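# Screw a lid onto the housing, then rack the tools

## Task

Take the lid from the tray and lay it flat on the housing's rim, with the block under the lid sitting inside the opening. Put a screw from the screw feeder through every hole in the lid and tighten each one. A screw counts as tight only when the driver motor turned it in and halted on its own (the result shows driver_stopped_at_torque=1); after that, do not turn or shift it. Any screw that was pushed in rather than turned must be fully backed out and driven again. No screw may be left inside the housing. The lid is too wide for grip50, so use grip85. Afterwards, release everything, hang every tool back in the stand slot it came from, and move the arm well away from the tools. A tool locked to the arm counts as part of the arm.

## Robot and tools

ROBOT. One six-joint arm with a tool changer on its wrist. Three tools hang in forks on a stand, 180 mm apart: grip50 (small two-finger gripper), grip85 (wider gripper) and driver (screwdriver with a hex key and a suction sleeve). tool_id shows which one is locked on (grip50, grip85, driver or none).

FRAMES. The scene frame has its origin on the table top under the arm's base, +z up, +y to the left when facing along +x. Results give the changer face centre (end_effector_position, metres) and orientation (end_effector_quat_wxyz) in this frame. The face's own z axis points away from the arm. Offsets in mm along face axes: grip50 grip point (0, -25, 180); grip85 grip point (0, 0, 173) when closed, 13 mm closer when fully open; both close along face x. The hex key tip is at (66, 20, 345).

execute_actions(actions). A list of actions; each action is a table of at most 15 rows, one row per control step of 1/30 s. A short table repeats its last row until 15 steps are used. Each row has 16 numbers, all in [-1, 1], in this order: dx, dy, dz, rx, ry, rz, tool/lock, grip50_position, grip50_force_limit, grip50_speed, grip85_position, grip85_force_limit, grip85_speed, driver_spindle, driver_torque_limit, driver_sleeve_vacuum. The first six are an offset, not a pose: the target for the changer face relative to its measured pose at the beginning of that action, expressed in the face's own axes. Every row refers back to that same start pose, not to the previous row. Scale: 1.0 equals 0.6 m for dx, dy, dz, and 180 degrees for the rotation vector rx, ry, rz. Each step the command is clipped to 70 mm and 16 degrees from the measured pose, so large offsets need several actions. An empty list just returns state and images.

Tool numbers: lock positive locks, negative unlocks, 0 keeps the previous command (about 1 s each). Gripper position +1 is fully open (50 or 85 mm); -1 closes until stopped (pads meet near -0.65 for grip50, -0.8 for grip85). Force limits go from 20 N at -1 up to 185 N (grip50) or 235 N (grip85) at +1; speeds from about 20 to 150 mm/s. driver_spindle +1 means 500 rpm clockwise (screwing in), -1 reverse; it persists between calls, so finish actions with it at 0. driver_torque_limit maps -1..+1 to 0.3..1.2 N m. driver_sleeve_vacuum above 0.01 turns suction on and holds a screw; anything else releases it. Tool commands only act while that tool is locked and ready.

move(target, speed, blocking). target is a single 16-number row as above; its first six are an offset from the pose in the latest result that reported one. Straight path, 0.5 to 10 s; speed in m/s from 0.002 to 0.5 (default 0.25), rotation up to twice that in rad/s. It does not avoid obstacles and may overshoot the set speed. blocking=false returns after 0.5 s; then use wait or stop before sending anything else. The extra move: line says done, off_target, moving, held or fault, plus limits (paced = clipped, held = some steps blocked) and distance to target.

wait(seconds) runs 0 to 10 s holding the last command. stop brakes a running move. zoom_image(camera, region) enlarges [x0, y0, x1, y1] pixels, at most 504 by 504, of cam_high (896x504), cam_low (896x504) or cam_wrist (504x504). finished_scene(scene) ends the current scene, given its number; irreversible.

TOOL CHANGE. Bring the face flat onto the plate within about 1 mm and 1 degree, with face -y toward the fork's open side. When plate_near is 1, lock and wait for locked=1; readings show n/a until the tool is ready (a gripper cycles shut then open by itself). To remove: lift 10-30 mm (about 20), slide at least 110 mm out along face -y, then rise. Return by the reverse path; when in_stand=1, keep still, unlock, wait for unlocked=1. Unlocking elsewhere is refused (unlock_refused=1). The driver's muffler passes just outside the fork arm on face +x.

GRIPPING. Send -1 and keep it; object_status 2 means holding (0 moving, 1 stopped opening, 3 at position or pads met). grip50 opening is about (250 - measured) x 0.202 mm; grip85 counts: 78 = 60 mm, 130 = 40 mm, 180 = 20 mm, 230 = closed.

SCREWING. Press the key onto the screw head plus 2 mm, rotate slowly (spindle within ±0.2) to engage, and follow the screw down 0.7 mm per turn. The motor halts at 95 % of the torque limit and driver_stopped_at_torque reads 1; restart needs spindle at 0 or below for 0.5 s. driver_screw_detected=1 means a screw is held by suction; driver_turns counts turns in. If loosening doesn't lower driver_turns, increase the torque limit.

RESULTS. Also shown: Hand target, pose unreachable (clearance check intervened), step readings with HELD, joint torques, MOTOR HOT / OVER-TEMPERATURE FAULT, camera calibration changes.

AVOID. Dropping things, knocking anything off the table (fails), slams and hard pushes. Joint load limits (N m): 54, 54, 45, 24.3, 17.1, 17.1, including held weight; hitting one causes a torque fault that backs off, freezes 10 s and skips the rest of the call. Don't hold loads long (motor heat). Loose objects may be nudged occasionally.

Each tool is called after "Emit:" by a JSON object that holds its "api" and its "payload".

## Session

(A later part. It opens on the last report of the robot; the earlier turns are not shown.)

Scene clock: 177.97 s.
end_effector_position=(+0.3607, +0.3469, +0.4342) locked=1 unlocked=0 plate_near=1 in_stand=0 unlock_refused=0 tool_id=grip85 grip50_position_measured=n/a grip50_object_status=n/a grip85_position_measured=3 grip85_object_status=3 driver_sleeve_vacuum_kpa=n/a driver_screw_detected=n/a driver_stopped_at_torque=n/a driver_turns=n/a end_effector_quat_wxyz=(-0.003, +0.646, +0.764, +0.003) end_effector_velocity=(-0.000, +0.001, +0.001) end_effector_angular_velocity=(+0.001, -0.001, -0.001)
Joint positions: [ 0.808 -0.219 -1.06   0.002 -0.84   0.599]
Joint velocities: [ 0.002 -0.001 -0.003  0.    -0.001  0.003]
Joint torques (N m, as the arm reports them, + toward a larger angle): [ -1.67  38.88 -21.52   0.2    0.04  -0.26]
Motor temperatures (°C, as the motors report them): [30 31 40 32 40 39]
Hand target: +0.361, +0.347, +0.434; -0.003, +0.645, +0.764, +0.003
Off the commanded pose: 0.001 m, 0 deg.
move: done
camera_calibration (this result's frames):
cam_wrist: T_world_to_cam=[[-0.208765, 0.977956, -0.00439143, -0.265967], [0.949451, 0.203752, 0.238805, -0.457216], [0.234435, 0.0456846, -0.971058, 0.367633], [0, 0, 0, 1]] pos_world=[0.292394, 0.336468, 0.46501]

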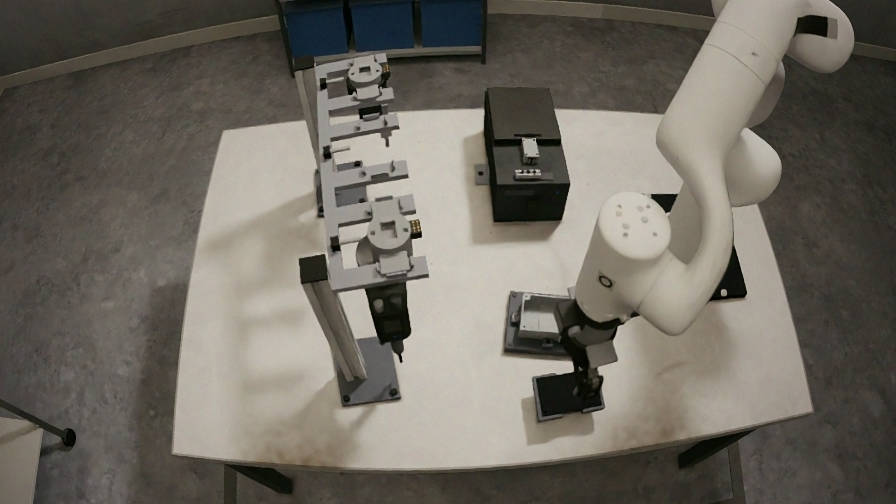

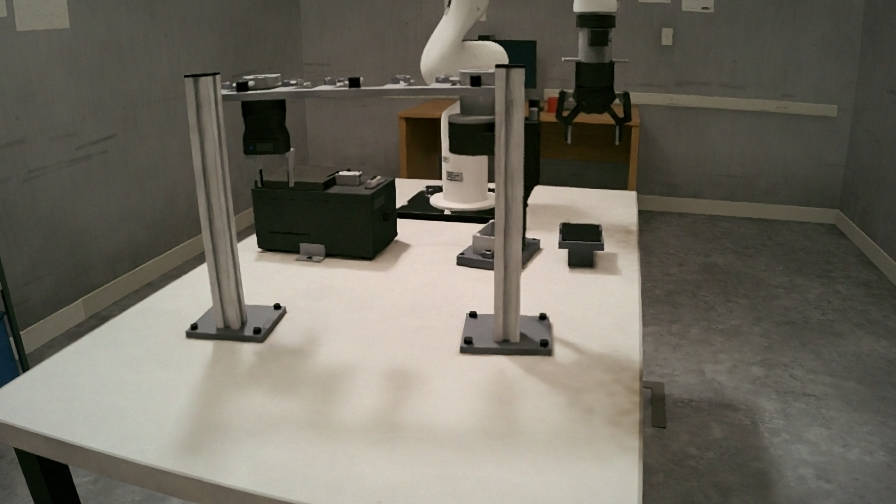

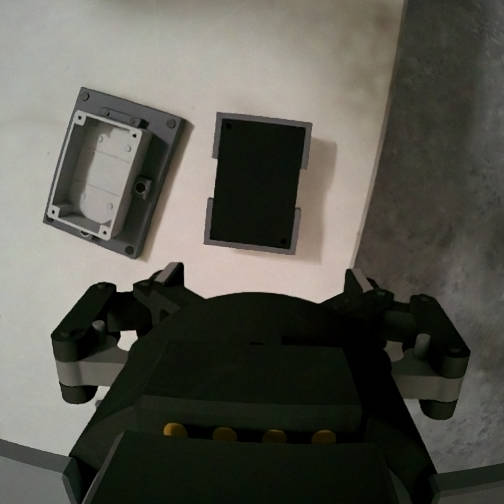

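Emit:
{"api": "move", "payload": {"target": [-0.0188,-0.0683,0.2237,0,0,0.0267,0,0,0,0,1,0,0,0,0,0], "speed": 0.2}}

Emit:
{"api": "zoom_image", "payload": {"camera": "cam_wrist", "region": [150, 130, 390, 330]}}

Scene clock: 230.10 s.
end_effector_position=(+0.3224, +0.3300, +0.3003) locked=1 unlocked=0 plate_near=1 in_stand=0 unlock_refused=0 tool_id=grip85 grip50_position_measured=n/a grip50_object_status=n/a grip85_position_measured=3 grip85_object_status=3 driver_sleeve_vacuum_kpa=n/a driver_screw_detected=n/a driver_stopped_at_torque=n/a driver_turns=n/a end_effector_quat_wxyz=(-0.002, +0.677, +0.736, +0.003) end_effector_velocity=(-0.001, -0.000, -0.002) end_effector_angular_velocity=(-0.002, +0.001, +0.000)
Joint positions: [ 0.839 -0.317 -0.834  0.003 -0.516  0.713]
Joint velocities: [ 0.001 -0.002  0.003 -0.002  0.002  0.002]
Joint torques (N m, as the arm reports them, + toward a larger angle): [ -0.72  37.82 -17.8   -0.09   0.07  -0.36]
Motor temperatures (°C, as the motors report them): [30 31 40 32 39 39]
Hand target: +0.322, +0.330, +0.300; -0.002, +0.677, +0.736, +0.003
Off the commanded pose: 0.000 m, 0 deg.
move: done
camera_calibration (this result's frames):
cam_wrist: T_world_to_cam=[[-0.125787, 0.992049, -0.0040604, -0.289479], [0.963182, 0.123106, 0.239009, -0.363292], [0.237608, 0.0261534, -0.971009, 0.252745], [0, 0, 0, 1]] pos_world=[0.253449, 0.32529, 0.331072]

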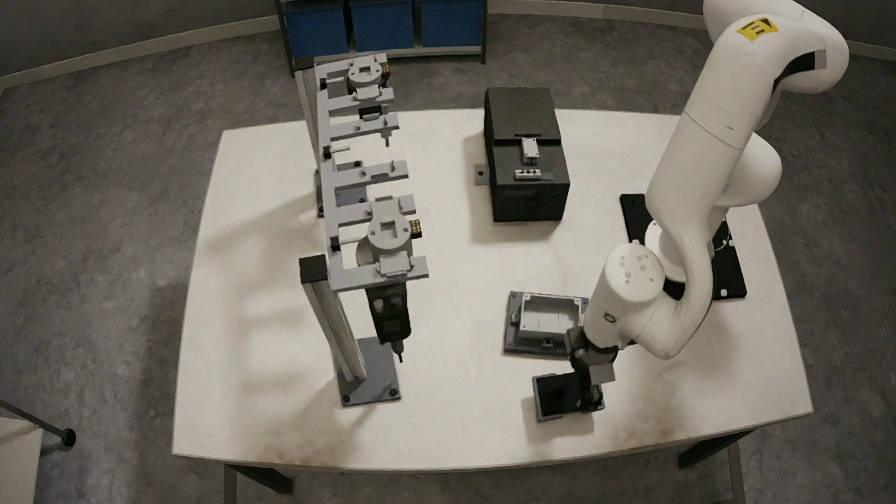

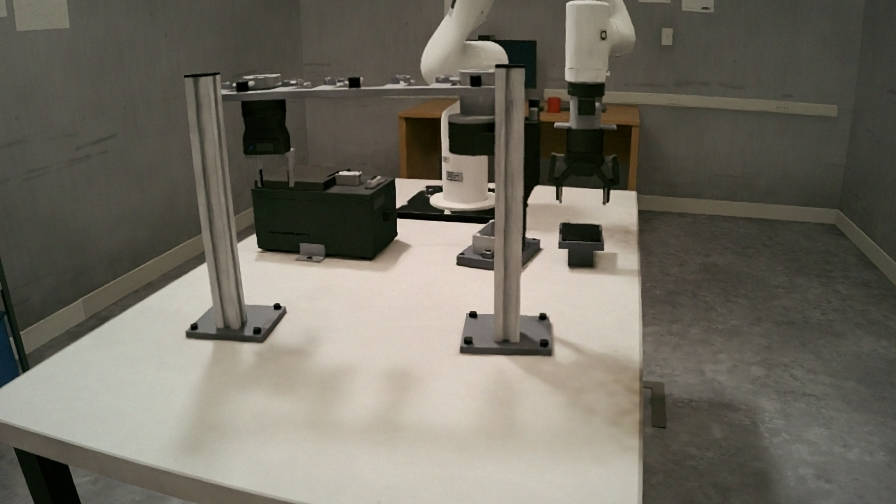

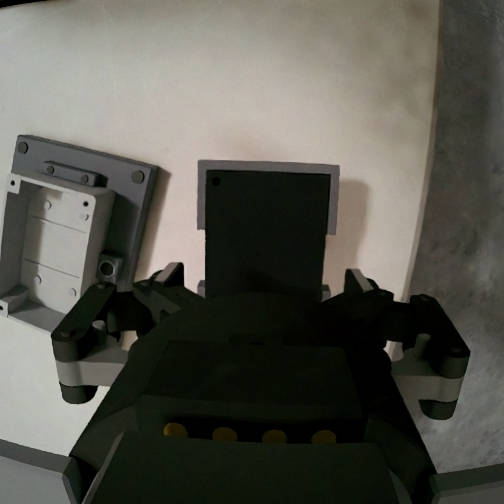

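Region (150, 130, 390, 330) of cam_wrist's 504x504 image, scaled by 2.100, with more detail than that image has.

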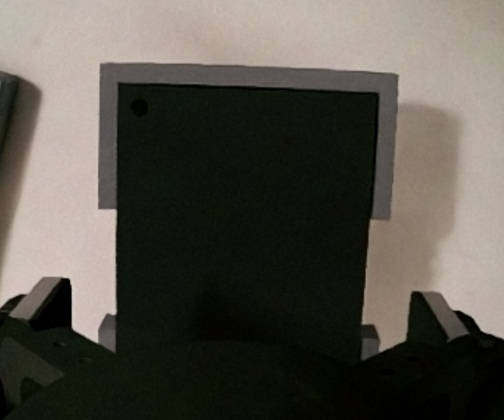

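Emit:
{"api": "move", "payload": {"target": [0,0.003,0.095,0,0,0,0,0,0,0,1,0,0,0,0,0], "speed": 0.1}}

Emit:
{"api": "zoom_image", "payload": {"camera": "cam_low", "region": [530, 170, 650, 280]}}

Emit:
{"api": "zoom_image", "payload": {"camera": "cam_wrist", "region": [150, 130, 390, 330]}}

Scene clock: 264.17 s.
end_effector_position=(+0.3243, +0.3306, +0.2435) locked=1 unlocked=0 plate_near=1 in_stand=0 unlock_refused=0 tool_id=grip85 grip50_position_measured=n/a grip50_object_status=n/a grip85_position_measured=3 grip85_object_status=3 driver_sleeve_vacuum_kpa=n/a driver_screw_detected=n/a driver_stopped_at_torque=n/a driver_turns=n/a end_effector_quat_wxyz=(-0.002, +0.677, +0.736, +0.003) end_effector_velocity=(-0.000, +0.000, -0.001) end_effector_angular_velocity=(+0.000, +0.000, +0.001)
Joint positions: [ 0.836 -0.431 -0.822  0.003 -0.389  0.71 ]
Joint velocities: [ 0.001 -0.002 -0.     0.001  0.002 -0.001]
Joint torques (N m, as the arm reports them, + toward a larger angle): [ -1.38  40.48 -15.83  -0.12   0.06  -0.16]
Motor temperatures (°C, as the motors report them): [30 31 40 32 39 39]
Hand target: +0.324, +0.330, +0.243; -0.002, +0.677, +0.736, +0.003
Off the commanded pose: 0.000 m, 0 deg.
move: done
camera_calibration (this result's frames):
cam_wrist: T_world_to_cam=[[-0.12569, 0.992062, -0.00396737, -0.290111], [0.963094, 0.122977, 0.23943, -0.351681], [0.238017, 0.026273, -0.970906, 0.196961], [0, 0, 0, 1]] pos_world=[0.255358, 0.325882, 0.274283]

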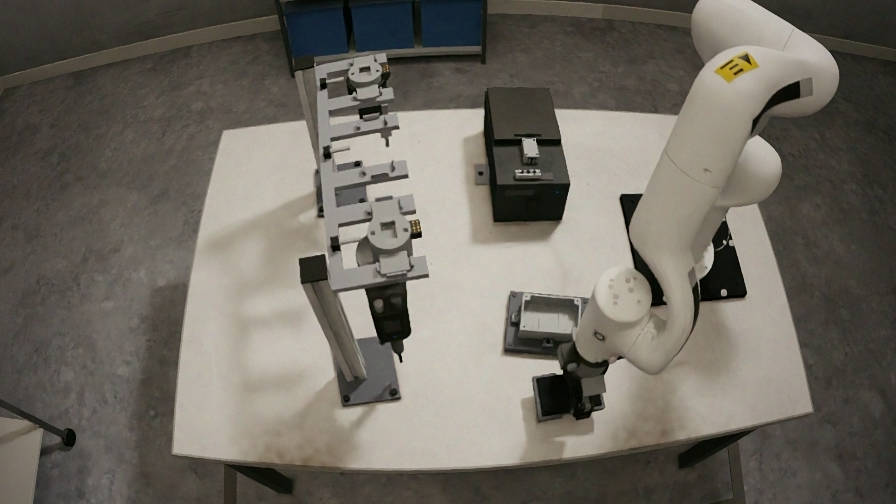

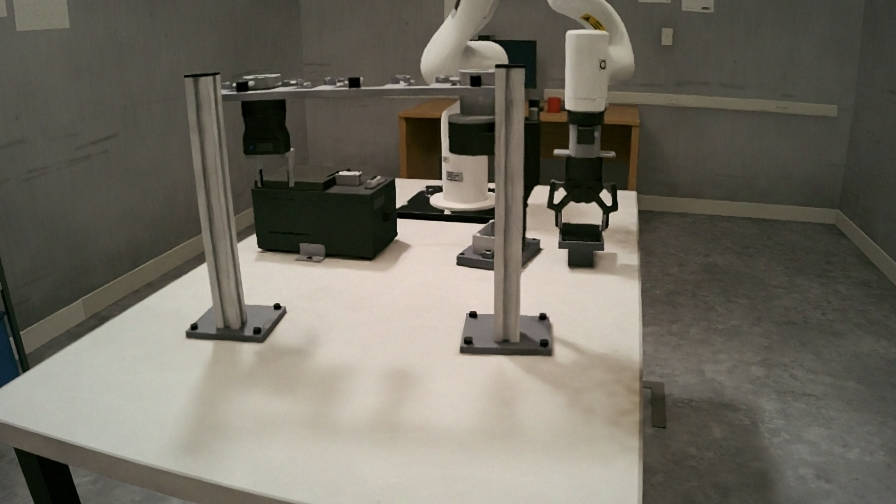

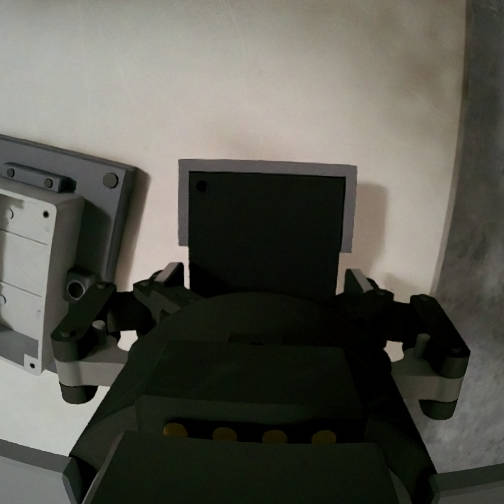

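Region (530, 170, 650, 280) of cam_low's 896x504 image, scaled by 4.200, with more detail than that image has; it fills the top 462 rows of this view, and the rest is white.

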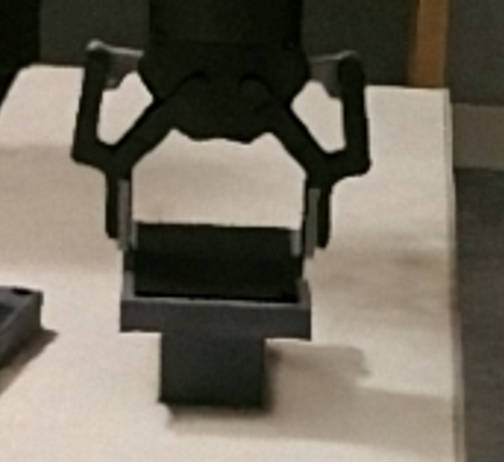

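Region (150, 130, 390, 330) of cam_wrist's 504x504 image, scaled by 2.100, with more detail than that image has.

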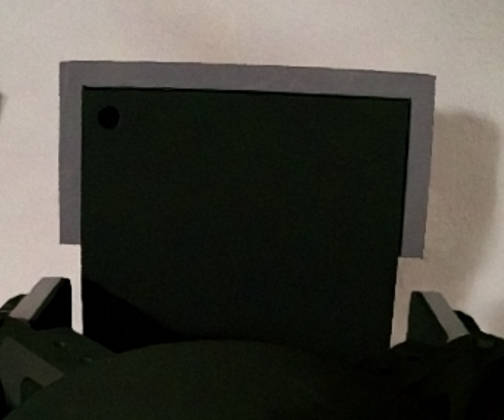

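Emit:
{"api": "move", "payload": {"target": [0,0,0.0125,0,0,0,0,0,0,0,1,0,0,0,0,0], "speed": 0.015}}

Emit:
{"api": "zoom_image", "payload": {"camera": "cam_low", "region": [550, 200, 620, 270]}}

Scene clock: 274.87 s.
end_effector_position=(+0.3243, +0.3306, +0.2361) locked=1 unlocked=0 plate_near=1 in_stand=0 unlock_refused=0 tool_id=grip85 grip50_position_measured=n/a grip50_object_status=n/a grip85_position_measured=3 grip85_object_status=3 driver_sleeve_vacuum_kpa=n/a driver_screw_detected=n/a driver_stopped_at_torque=n/a driver_turns=n/a end_effector_quat_wxyz=(-0.002, +0.677, +0.736, +0.003) end_effector_velocity=(+0.000, +0.000, -0.001) end_effector_angular_velocity=(+0.001, -0.002, +0.001)
Joint positions: [ 0.836 -0.446 -0.821  0.003 -0.373  0.71 ]
Joint velocities: [ 0.    -0.002 -0.001 -0.001  0.003 -0.001]
Joint torques (N m, as the arm reports them, + toward a larger angle): [ -1.42  41.76 -15.43  -0.22  -0.04  -0.33]
Motor temperatures (°C, as the motors report them): [30 31 40 32 39 39]
Hand target: +0.324, +0.331, +0.236; -0.002, +0.677, +0.736, +0.003
Off the commanded pose: 0.000 m, 0 deg.
move: done
camera_calibration (this result's frames):
cam_wrist: T_world_to_cam=[[-0.125679, 0.992063, -0.00399893, -0.290183], [0.963094, 0.122974, 0.239432, -0.34991], [0.238023, 0.0262402, -0.970905, 0.189738], [0, 0, 0, 1]] pos_world=[0.255365, 0.325931, 0.266836]

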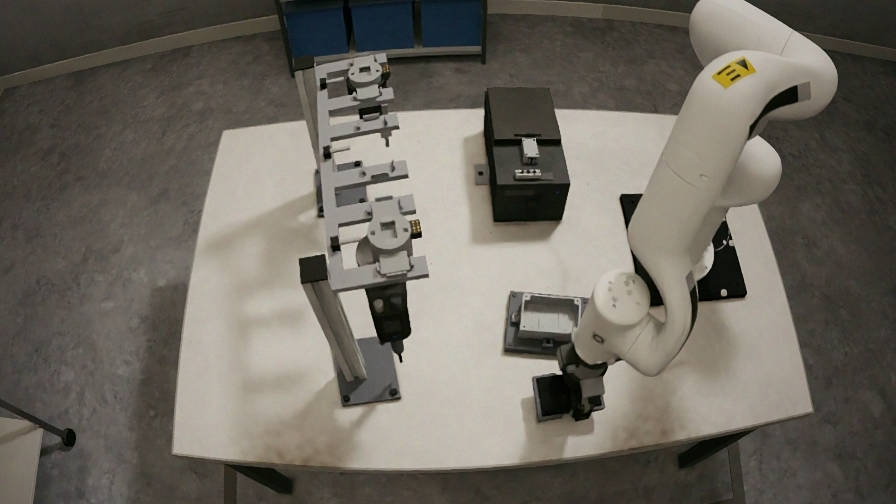

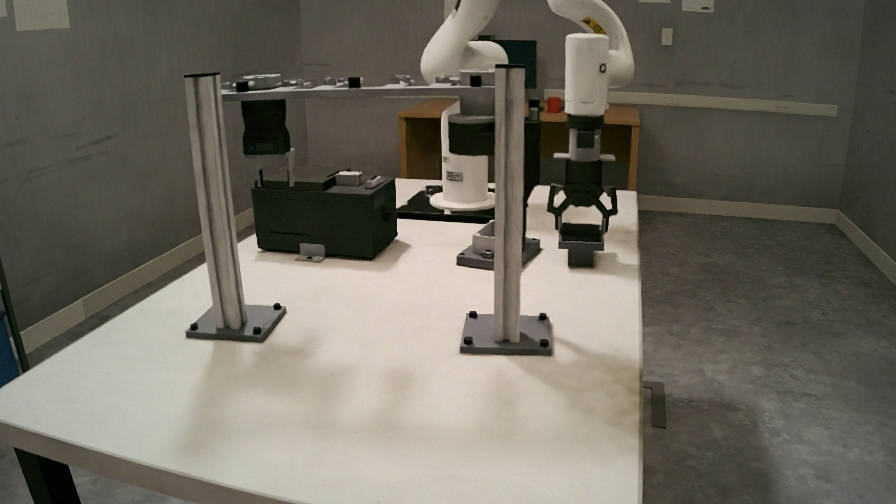

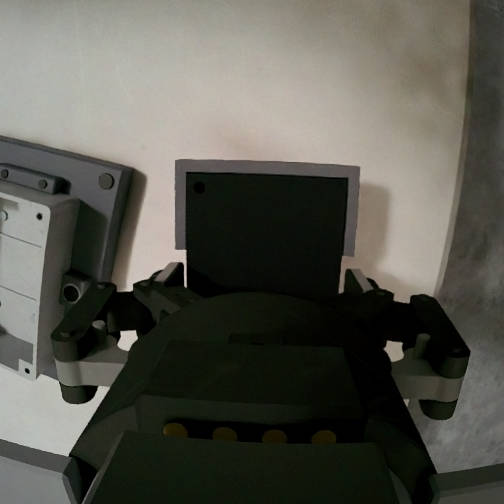

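Region (550, 200, 620, 270) of cam_low's 896x504 image, scaled by 7.200, with more detail than that image has.

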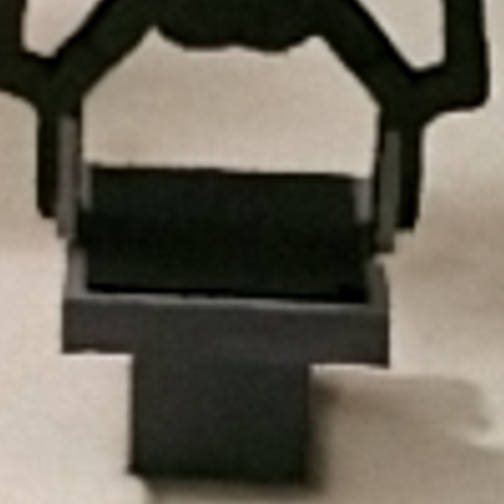

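Emit:
{"api": "execute_actions", "payload": {"actions": [[[0,0,0,0,0,0,0,0,0,0,-1,-0.3,-0.8,0,0,0]],[[0,0,0,0,0,0,0,0,0,0,-1,-0.3,-0.8,0,0,0]]]}}

Emit:
{"api": "zoom_image", "payload": {"camera": "cam_low", "region": [550, 200, 620, 270]}}

Scene clock: 283.60 s.
end_effector_position=(+0.3244, +0.3306, +0.2366) locked=1 unlocked=0 plate_near=1 in_stand=0 unlock_refused=0 tool_id=grip85 grip50_position_measured=n/a grip50_object_status=n/a grip85_position_measured=26 grip85_object_status=2 driver_sleeve_vacuum_kpa=n/a driver_screw_detected=n/a driver_stopped_at_torque=n/a driver_turns=n/a end_effector_quat_wxyz=(-0.002, +0.677, +0.736, +0.003) end_effector_velocity=(-0.000, -0.000, +0.000) end_effector_angular_velocity=(-0.000, +0.001, -0.001)
Joint positions: [ 0.836 -0.445 -0.822  0.003 -0.375  0.71 ]
Joint velocities: [-0.     0.001  0.     0.001 -0.001  0.   ]
Joint torques (N m, as the arm reports them, + toward a larger angle): [ -1.7   31.05 -14.18   0.     2.16  -0.34]
Motor temperatures (°C, as the motors report them): [30 31 40 32 39 39]
Hand target: +0.324, +0.331, +0.237; -0.002, +0.677, +0.736, +0.003
Off the commanded pose: 0.000 m, 0 deg.
Step readings (end_effector_position; steps 1 to 15: 1st action; 16 to 30: 2nd action):
0: (+0.3243, +0.3306, +0.2361)
1: (+0.3243, +0.3306, +0.2361)
2: (+0.3243, +0.3306, +0.2361)
4: (+0.3243, +0.3306, +0.2361)
8: (+0.3243, +0.3306, +0.2361)
15: (+0.3244, +0.3306, +0.2366)
16: (+0.3244, +0.3306, +0.2366)
17: (+0.3244, +0.3306, +0.2366)
19: (+0.3244, +0.3306, +0.2366)
23: (+0.3244, +0.3306, +0.2366)
30: end_effector_position above
camera_calibration (this result's frames):
cam_wrist: T_world_to_cam=[[-0.125655, 0.992064, -0.00434646, -0.290144], [0.963193, 0.123045, 0.238995, -0.350053], [0.237633, 0.0258445, -0.971011, 0.190517], [0, 0, 0, 1]] pos_world=[0.255437, 0.32599, 0.267394]

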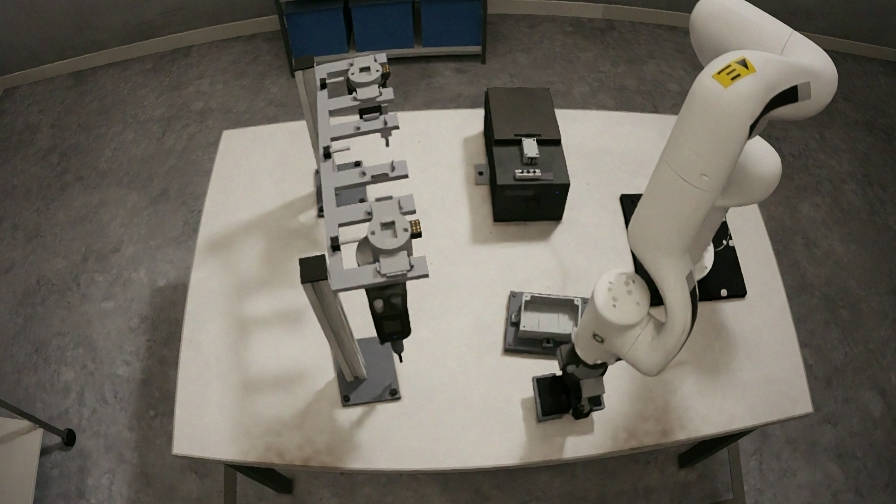

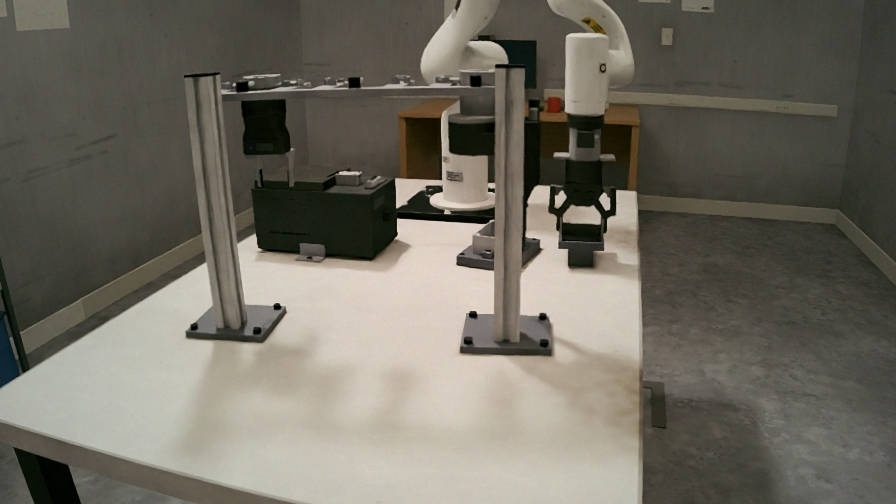

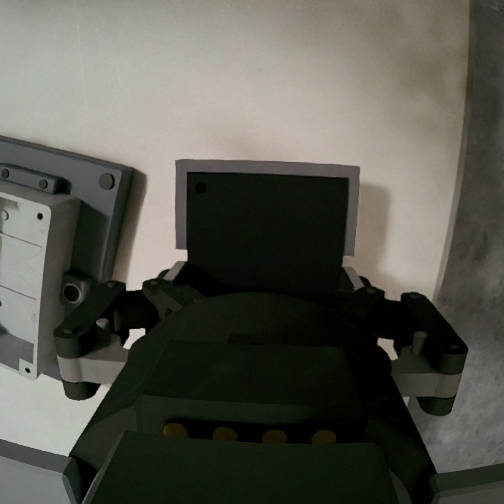

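Region (550, 200, 620, 270) of cam_low's 896x504 image, scaled by 7.200, with more detail than that image has.

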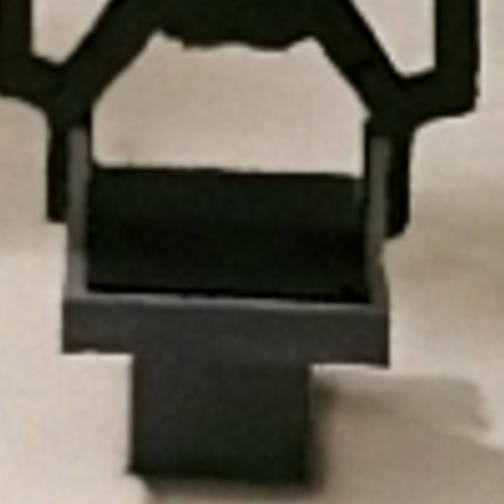

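Emit:
{"api": "move", "payload": {"target": [0,0,-0.04,0,0,0,0,0,0,0,-1,-0.3,-0.8,0,0,0], "speed": 0.02}}

Emit:
{"api": "zoom_image", "payload": {"camera": "cam_low", "region": [530, 170, 650, 280]}}

Scene clock: 295.10 s.
end_effector_position=(+0.3243, +0.3305, +0.2606) locked=1 unlocked=0 plate_near=1 in_stand=0 unlock_refused=0 tool_id=grip85 grip50_position_measured=n/a grip50_object_status=n/a grip85_position_measured=26 grip85_object_status=2 driver_sleeve_vacuum_kpa=n/a driver_screw_detected=n/a driver_stopped_at_torque=n/a driver_turns=n/a end_effector_quat_wxyz=(-0.002, +0.677, +0.736, +0.003) end_effector_velocity=(-0.001, -0.000, +0.000) end_effector_angular_velocity=(-0.002, +0.002, +0.000)
Joint positions: [ 0.836 -0.396 -0.825  0.003 -0.428  0.71 ]
Joint velocities: [ 0.001  0.001  0.     0.    -0.003  0.   ]
Joint torques (N m, as the arm reports them, + toward a larger angle): [ -2.3   40.06 -17.21   0.03   0.03  -0.3 ]
Motor temperatures (°C, as the motors report them): [30 31 39 32 40 39]
Hand target: +0.324, +0.330, +0.261; -0.002, +0.677, +0.736, +0.003
Off the commanded pose: 0.000 m, 0 deg.
move: done
camera_calibration (this result's frames):
cam_wrist: T_world_to_cam=[[-0.125691, 0.99206, -0.00427855, -0.289898], [0.963202, 0.123065, 0.23895, -0.355728], [0.237579, 0.0259127, -0.971022, 0.213752], [0, 0, 0, 1]] pos_world=[0.255418, 0.325835, 0.291319]

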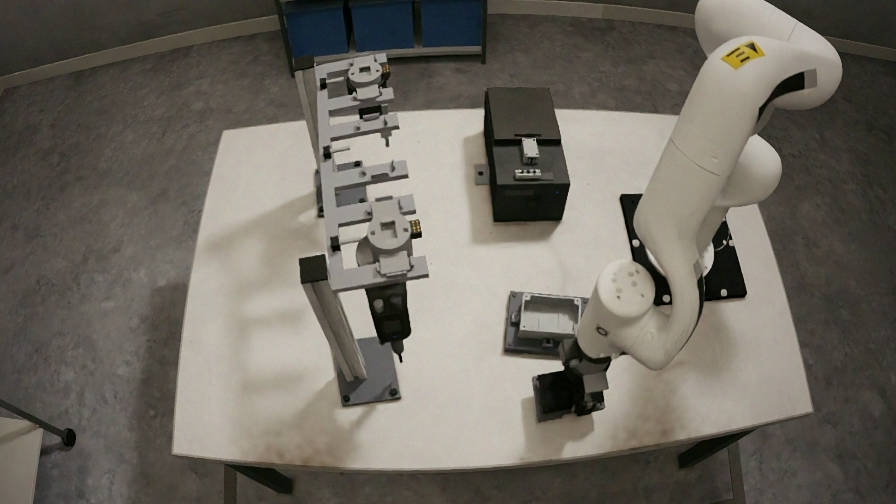

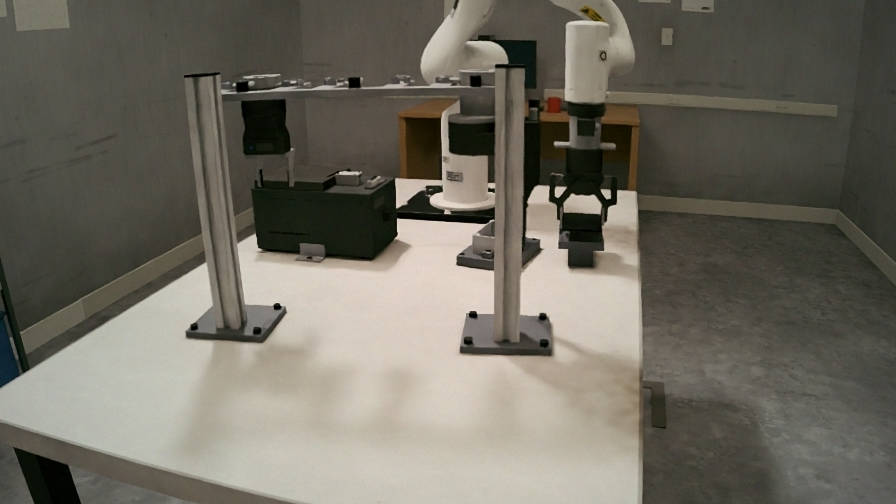

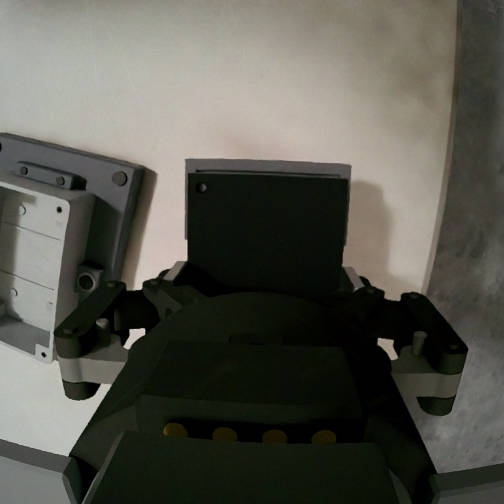

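Region (530, 170, 650, 280) of cam_low's 896x504 image, scaled by 4.200, with more detail than that image has; it fills the top 462 rows of this view, and the rest is white.

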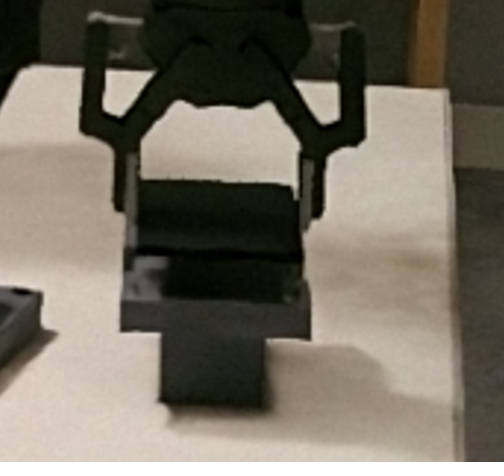

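Emit:
{"api": "move", "payload": {"target": [0,0,-0.066,0,0,0,0,0,0,0,-1,-0.3,-0.8,0,0,0], "speed": 0.1}}

Emit:
{"api": "move", "payload": {"target": [-0.285,0.0197,0,0,0,0.0794,0,0,0,0,-1,-0.3,-0.8,0,0,0], "speed": 0.15}}

Emit:
{"api": "zoom_image", "payload": {"camera": "cam_wrist", "region": [150, 110, 390, 310]}}

Scene clock: 350.83 s.
end_effector_position=(+0.3242, +0.3302, +0.2999) locked=1 unlocked=0 plate_near=1 in_stand=0 unlock_refused=0 tool_id=grip85 grip50_position_measured=n/a grip50_object_status=n/a grip85_position_measured=26 grip85_object_status=2 driver_sleeve_vacuum_kpa=n/a driver_screw_detected=n/a driver_stopped_at_torque=n/a driver_turns=n/a end_effector_quat_wxyz=(-0.002, +0.677, +0.736, +0.003) end_effector_velocity=(+0.000, -0.000, +0.001) end_effector_angular_velocity=(-0.001, +0.001, +0.000)
Joint positions: [ 0.836 -0.321 -0.838  0.003 -0.517  0.71 ]
Joint velocities: [-0.     0.001 -0.001 -0.    -0.003 -0.   ]
Joint torques (N m, as the arm reports them, + toward a larger angle): [ -2.14  39.48 -18.03   0.4   -0.01  -0.2 ]
Motor temperatures (°C, as the motors report them): [30 31 39 32 39 39]
Hand target: +0.324, +0.330, +0.300; -0.002, +0.677, +0.736, +0.003
Off the commanded pose: 0.000 m, 0 deg.
move: done
camera_calibration (this result's frames):
cam_wrist: T_world_to_cam=[[-0.125765, 0.99205, -0.00440999, -0.289357], [0.963279, 0.123178, 0.238581, -0.364948], [0.237228, 0.0257572, -0.971112, 0.252215], [0, 0, 0, 1]] pos_world=[0.255324, 0.325514, 0.330723]

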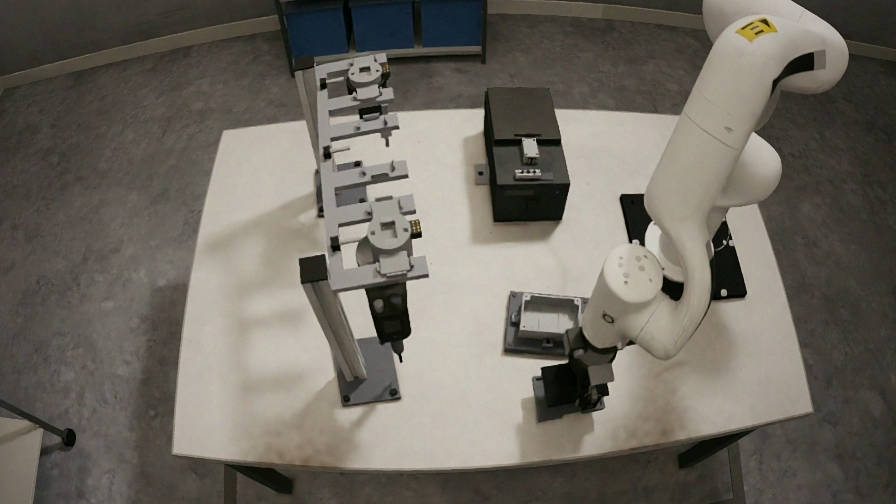

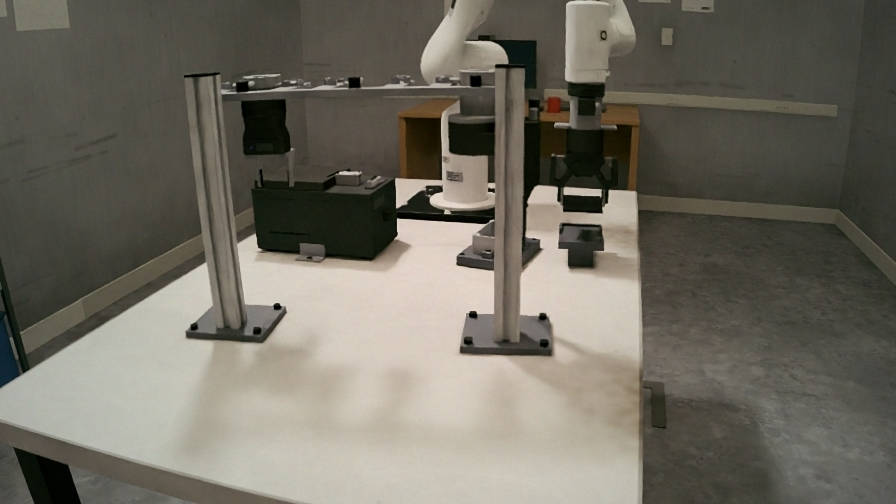

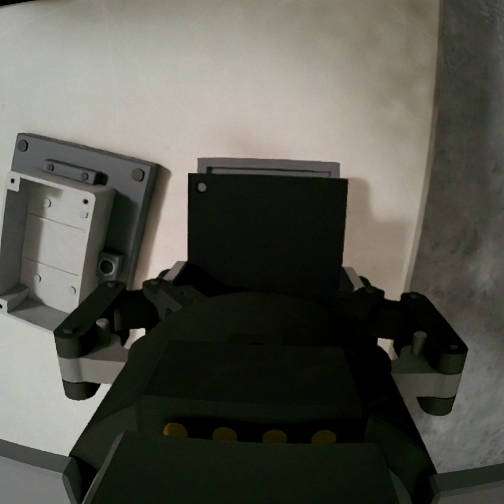

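Scene clock: 352.43 s.
end_effector_position=(+0.3501, +0.1609, +0.2989) locked=1 unlocked=0 plate_near=1 in_stand=0 unlock_refused=0 tool_id=grip85 grip50_position_measured=n/a grip50_object_status=n/a grip85_position_measured=26 grip85_object_status=2 driver_sleeve_vacuum_kpa=n/a driver_screw_detected=n/a driver_stopped_at_torque=n/a driver_turns=n/a end_effector_quat_wxyz=(-0.003, +0.763, +0.646, +0.003) end_effector_velocity=(+0.000, -0.002, -0.000) end_effector_angular_velocity=(+0.000, -0.000, -0.002)
Joint positions: [ 0.474 -0.152 -0.623  0.003 -0.47   0.598]
Joint velocities: [-0.004  0.001  0.001  0.     0.001 -0.003]
Joint torques (N m, as the arm reports them, + toward a larger angle): [ -2.35  28.75 -17.91   0.16   0.01  -0.27]
Motor temperatures (°C, as the motors report them): [30 31 39 32 39 39]
Hand target: +0.350, +0.161, +0.299; -0.003, +0.763, +0.646, +0.003
Off the commanded pose: 0.000 m, 0 deg.
move: done
camera_calibration (this result's frames):
cam_wrist: T_world_to_cam=[[0.122772, 0.992425, -0.00450064, -0.205209], [0.964184, -0.118201, 0.237441, -0.329915], [0.23511, -0.0334904, -0.971392, 0.259766], [0, 0, 0, 1]] pos_world=[0.282219, 0.173358, 0.329747]

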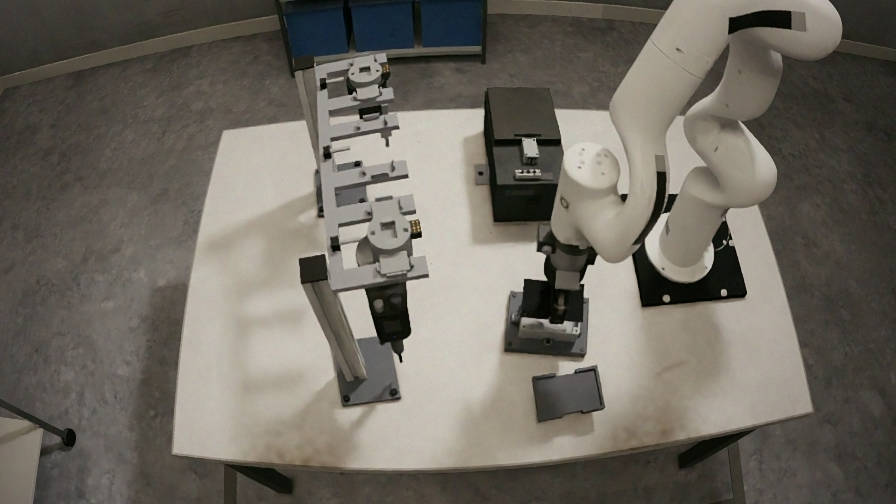

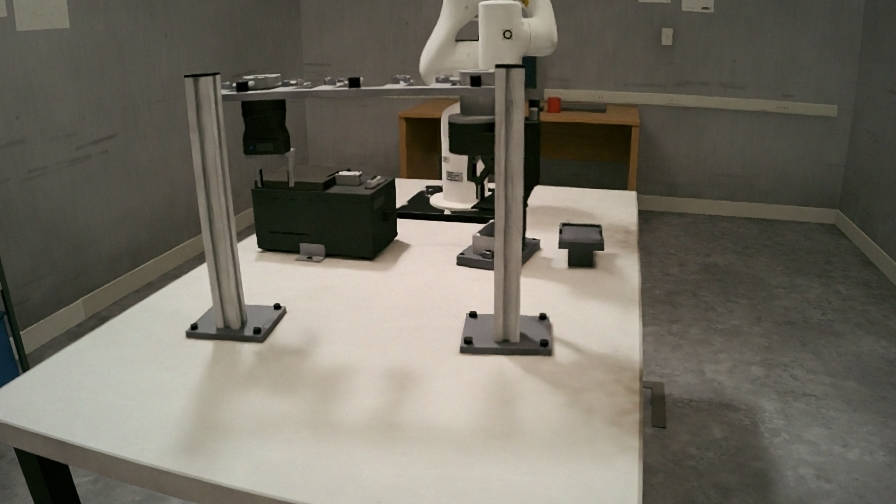

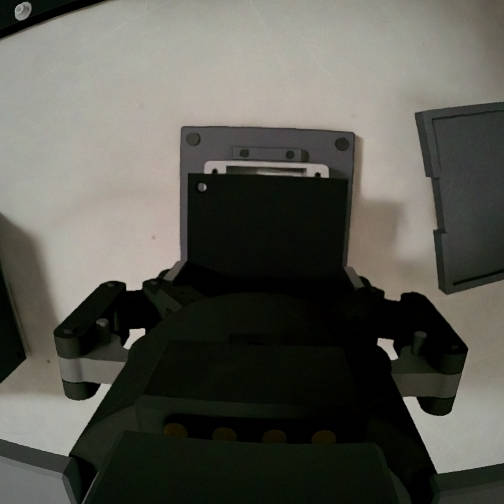

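Region (150, 110, 390, 310) of cam_wrist's 504x504 image, scaled by 2.100, with more detail than that image has.

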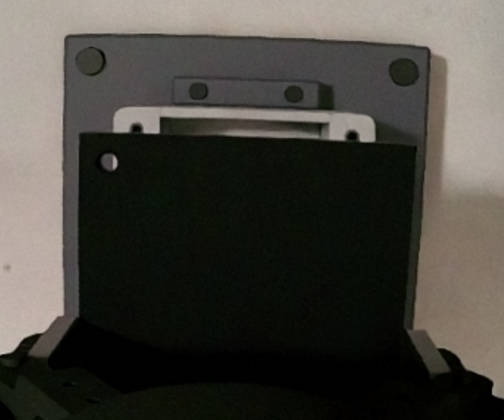

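Emit:
{"api": "move", "payload": {"target": [-0.0033,-0.0078,0.06,0,0,0,0,0,0,0,-1,-0.3,-0.8,0,0,0], "speed": 0.06}}

Emit:
{"api": "zoom_image", "payload": {"camera": "cam_wrist", "region": [170, 140, 370, 240]}}

Scene clock: 370.83 s.
end_effector_position=(+0.3453, +0.1599, +0.2630) locked=1 unlocked=0 plate_near=1 in_stand=0 unlock_refused=0 tool_id=grip85 grip50_position_measured=n/a grip50_object_status=n/a grip85_position_measured=26 grip85_object_status=2 driver_sleeve_vacuum_kpa=n/a driver_screw_detected=n/a driver_stopped_at_torque=n/a driver_turns=n/a end_effector_quat_wxyz=(-0.002, +0.763, +0.646, +0.003) end_effector_velocity=(+0.000, +0.000, -0.001) end_effector_angular_velocity=(+0.001, -0.003, +0.001)
Joint positions: [ 0.476 -0.223 -0.596  0.003 -0.372  0.6  ]
Joint velocities: [ 0.001 -0.002  0.001  0.     0.005 -0.   ]
Joint torques (N m, as the arm reports them, + toward a larger angle): [ -0.96  29.22 -15.5   -0.01  -0.08  -0.25]
Motor temperatures (°C, as the motors report them): [30 31 39 32 39 39]
Hand target: +0.345, +0.160, +0.263; -0.002, +0.763, +0.646, +0.003
Off the commanded pose: 0.000 m, 0 deg.
move: done
camera_calibration (this result's frames):
cam_wrist: T_world_to_cam=[[0.122847, 0.992415, -0.00448339, -0.203879], [0.964103, -0.118268, 0.237736, -0.316893], [0.235402, -0.0335276, -0.97132, 0.225943], [0, 0, 0, 1]] pos_world=[0.277376, 0.172429, 0.293885]

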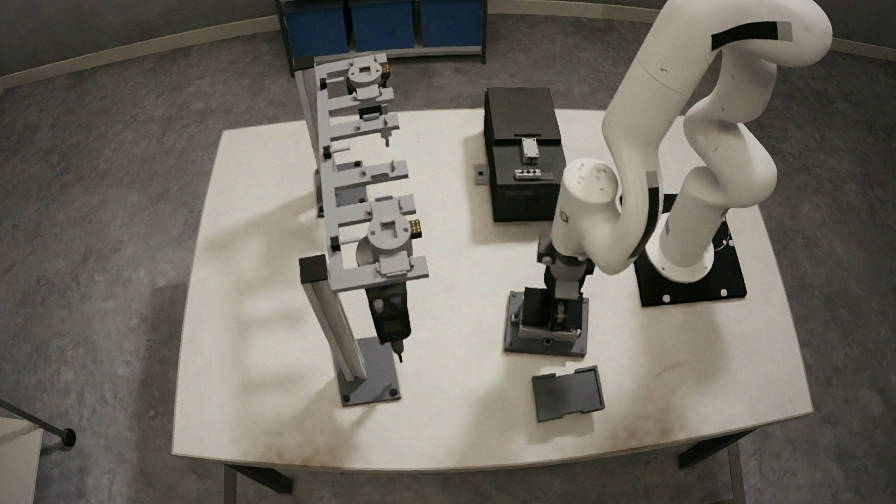

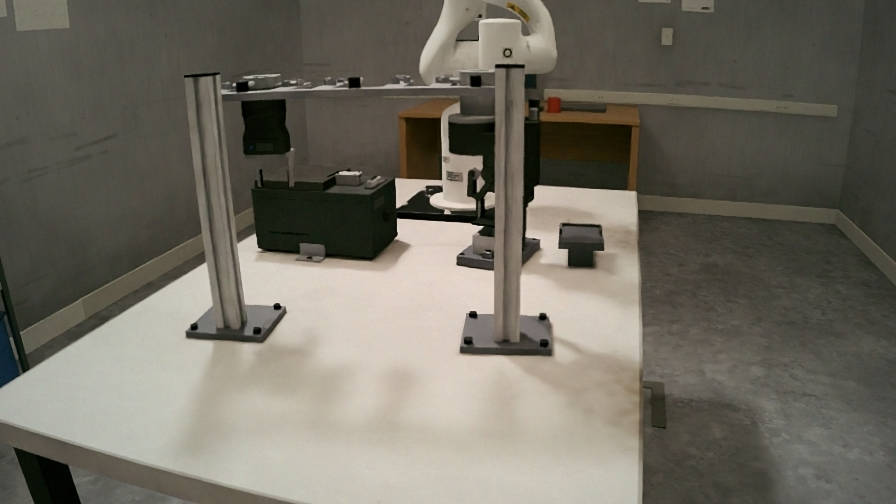

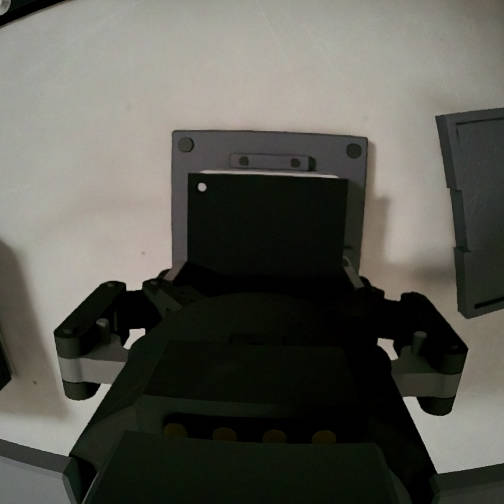

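Region (170, 140, 370, 240) of cam_wrist's 504x504 image, scaled by 2.520, with more detail than that image has.

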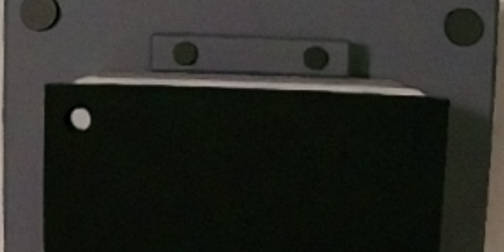

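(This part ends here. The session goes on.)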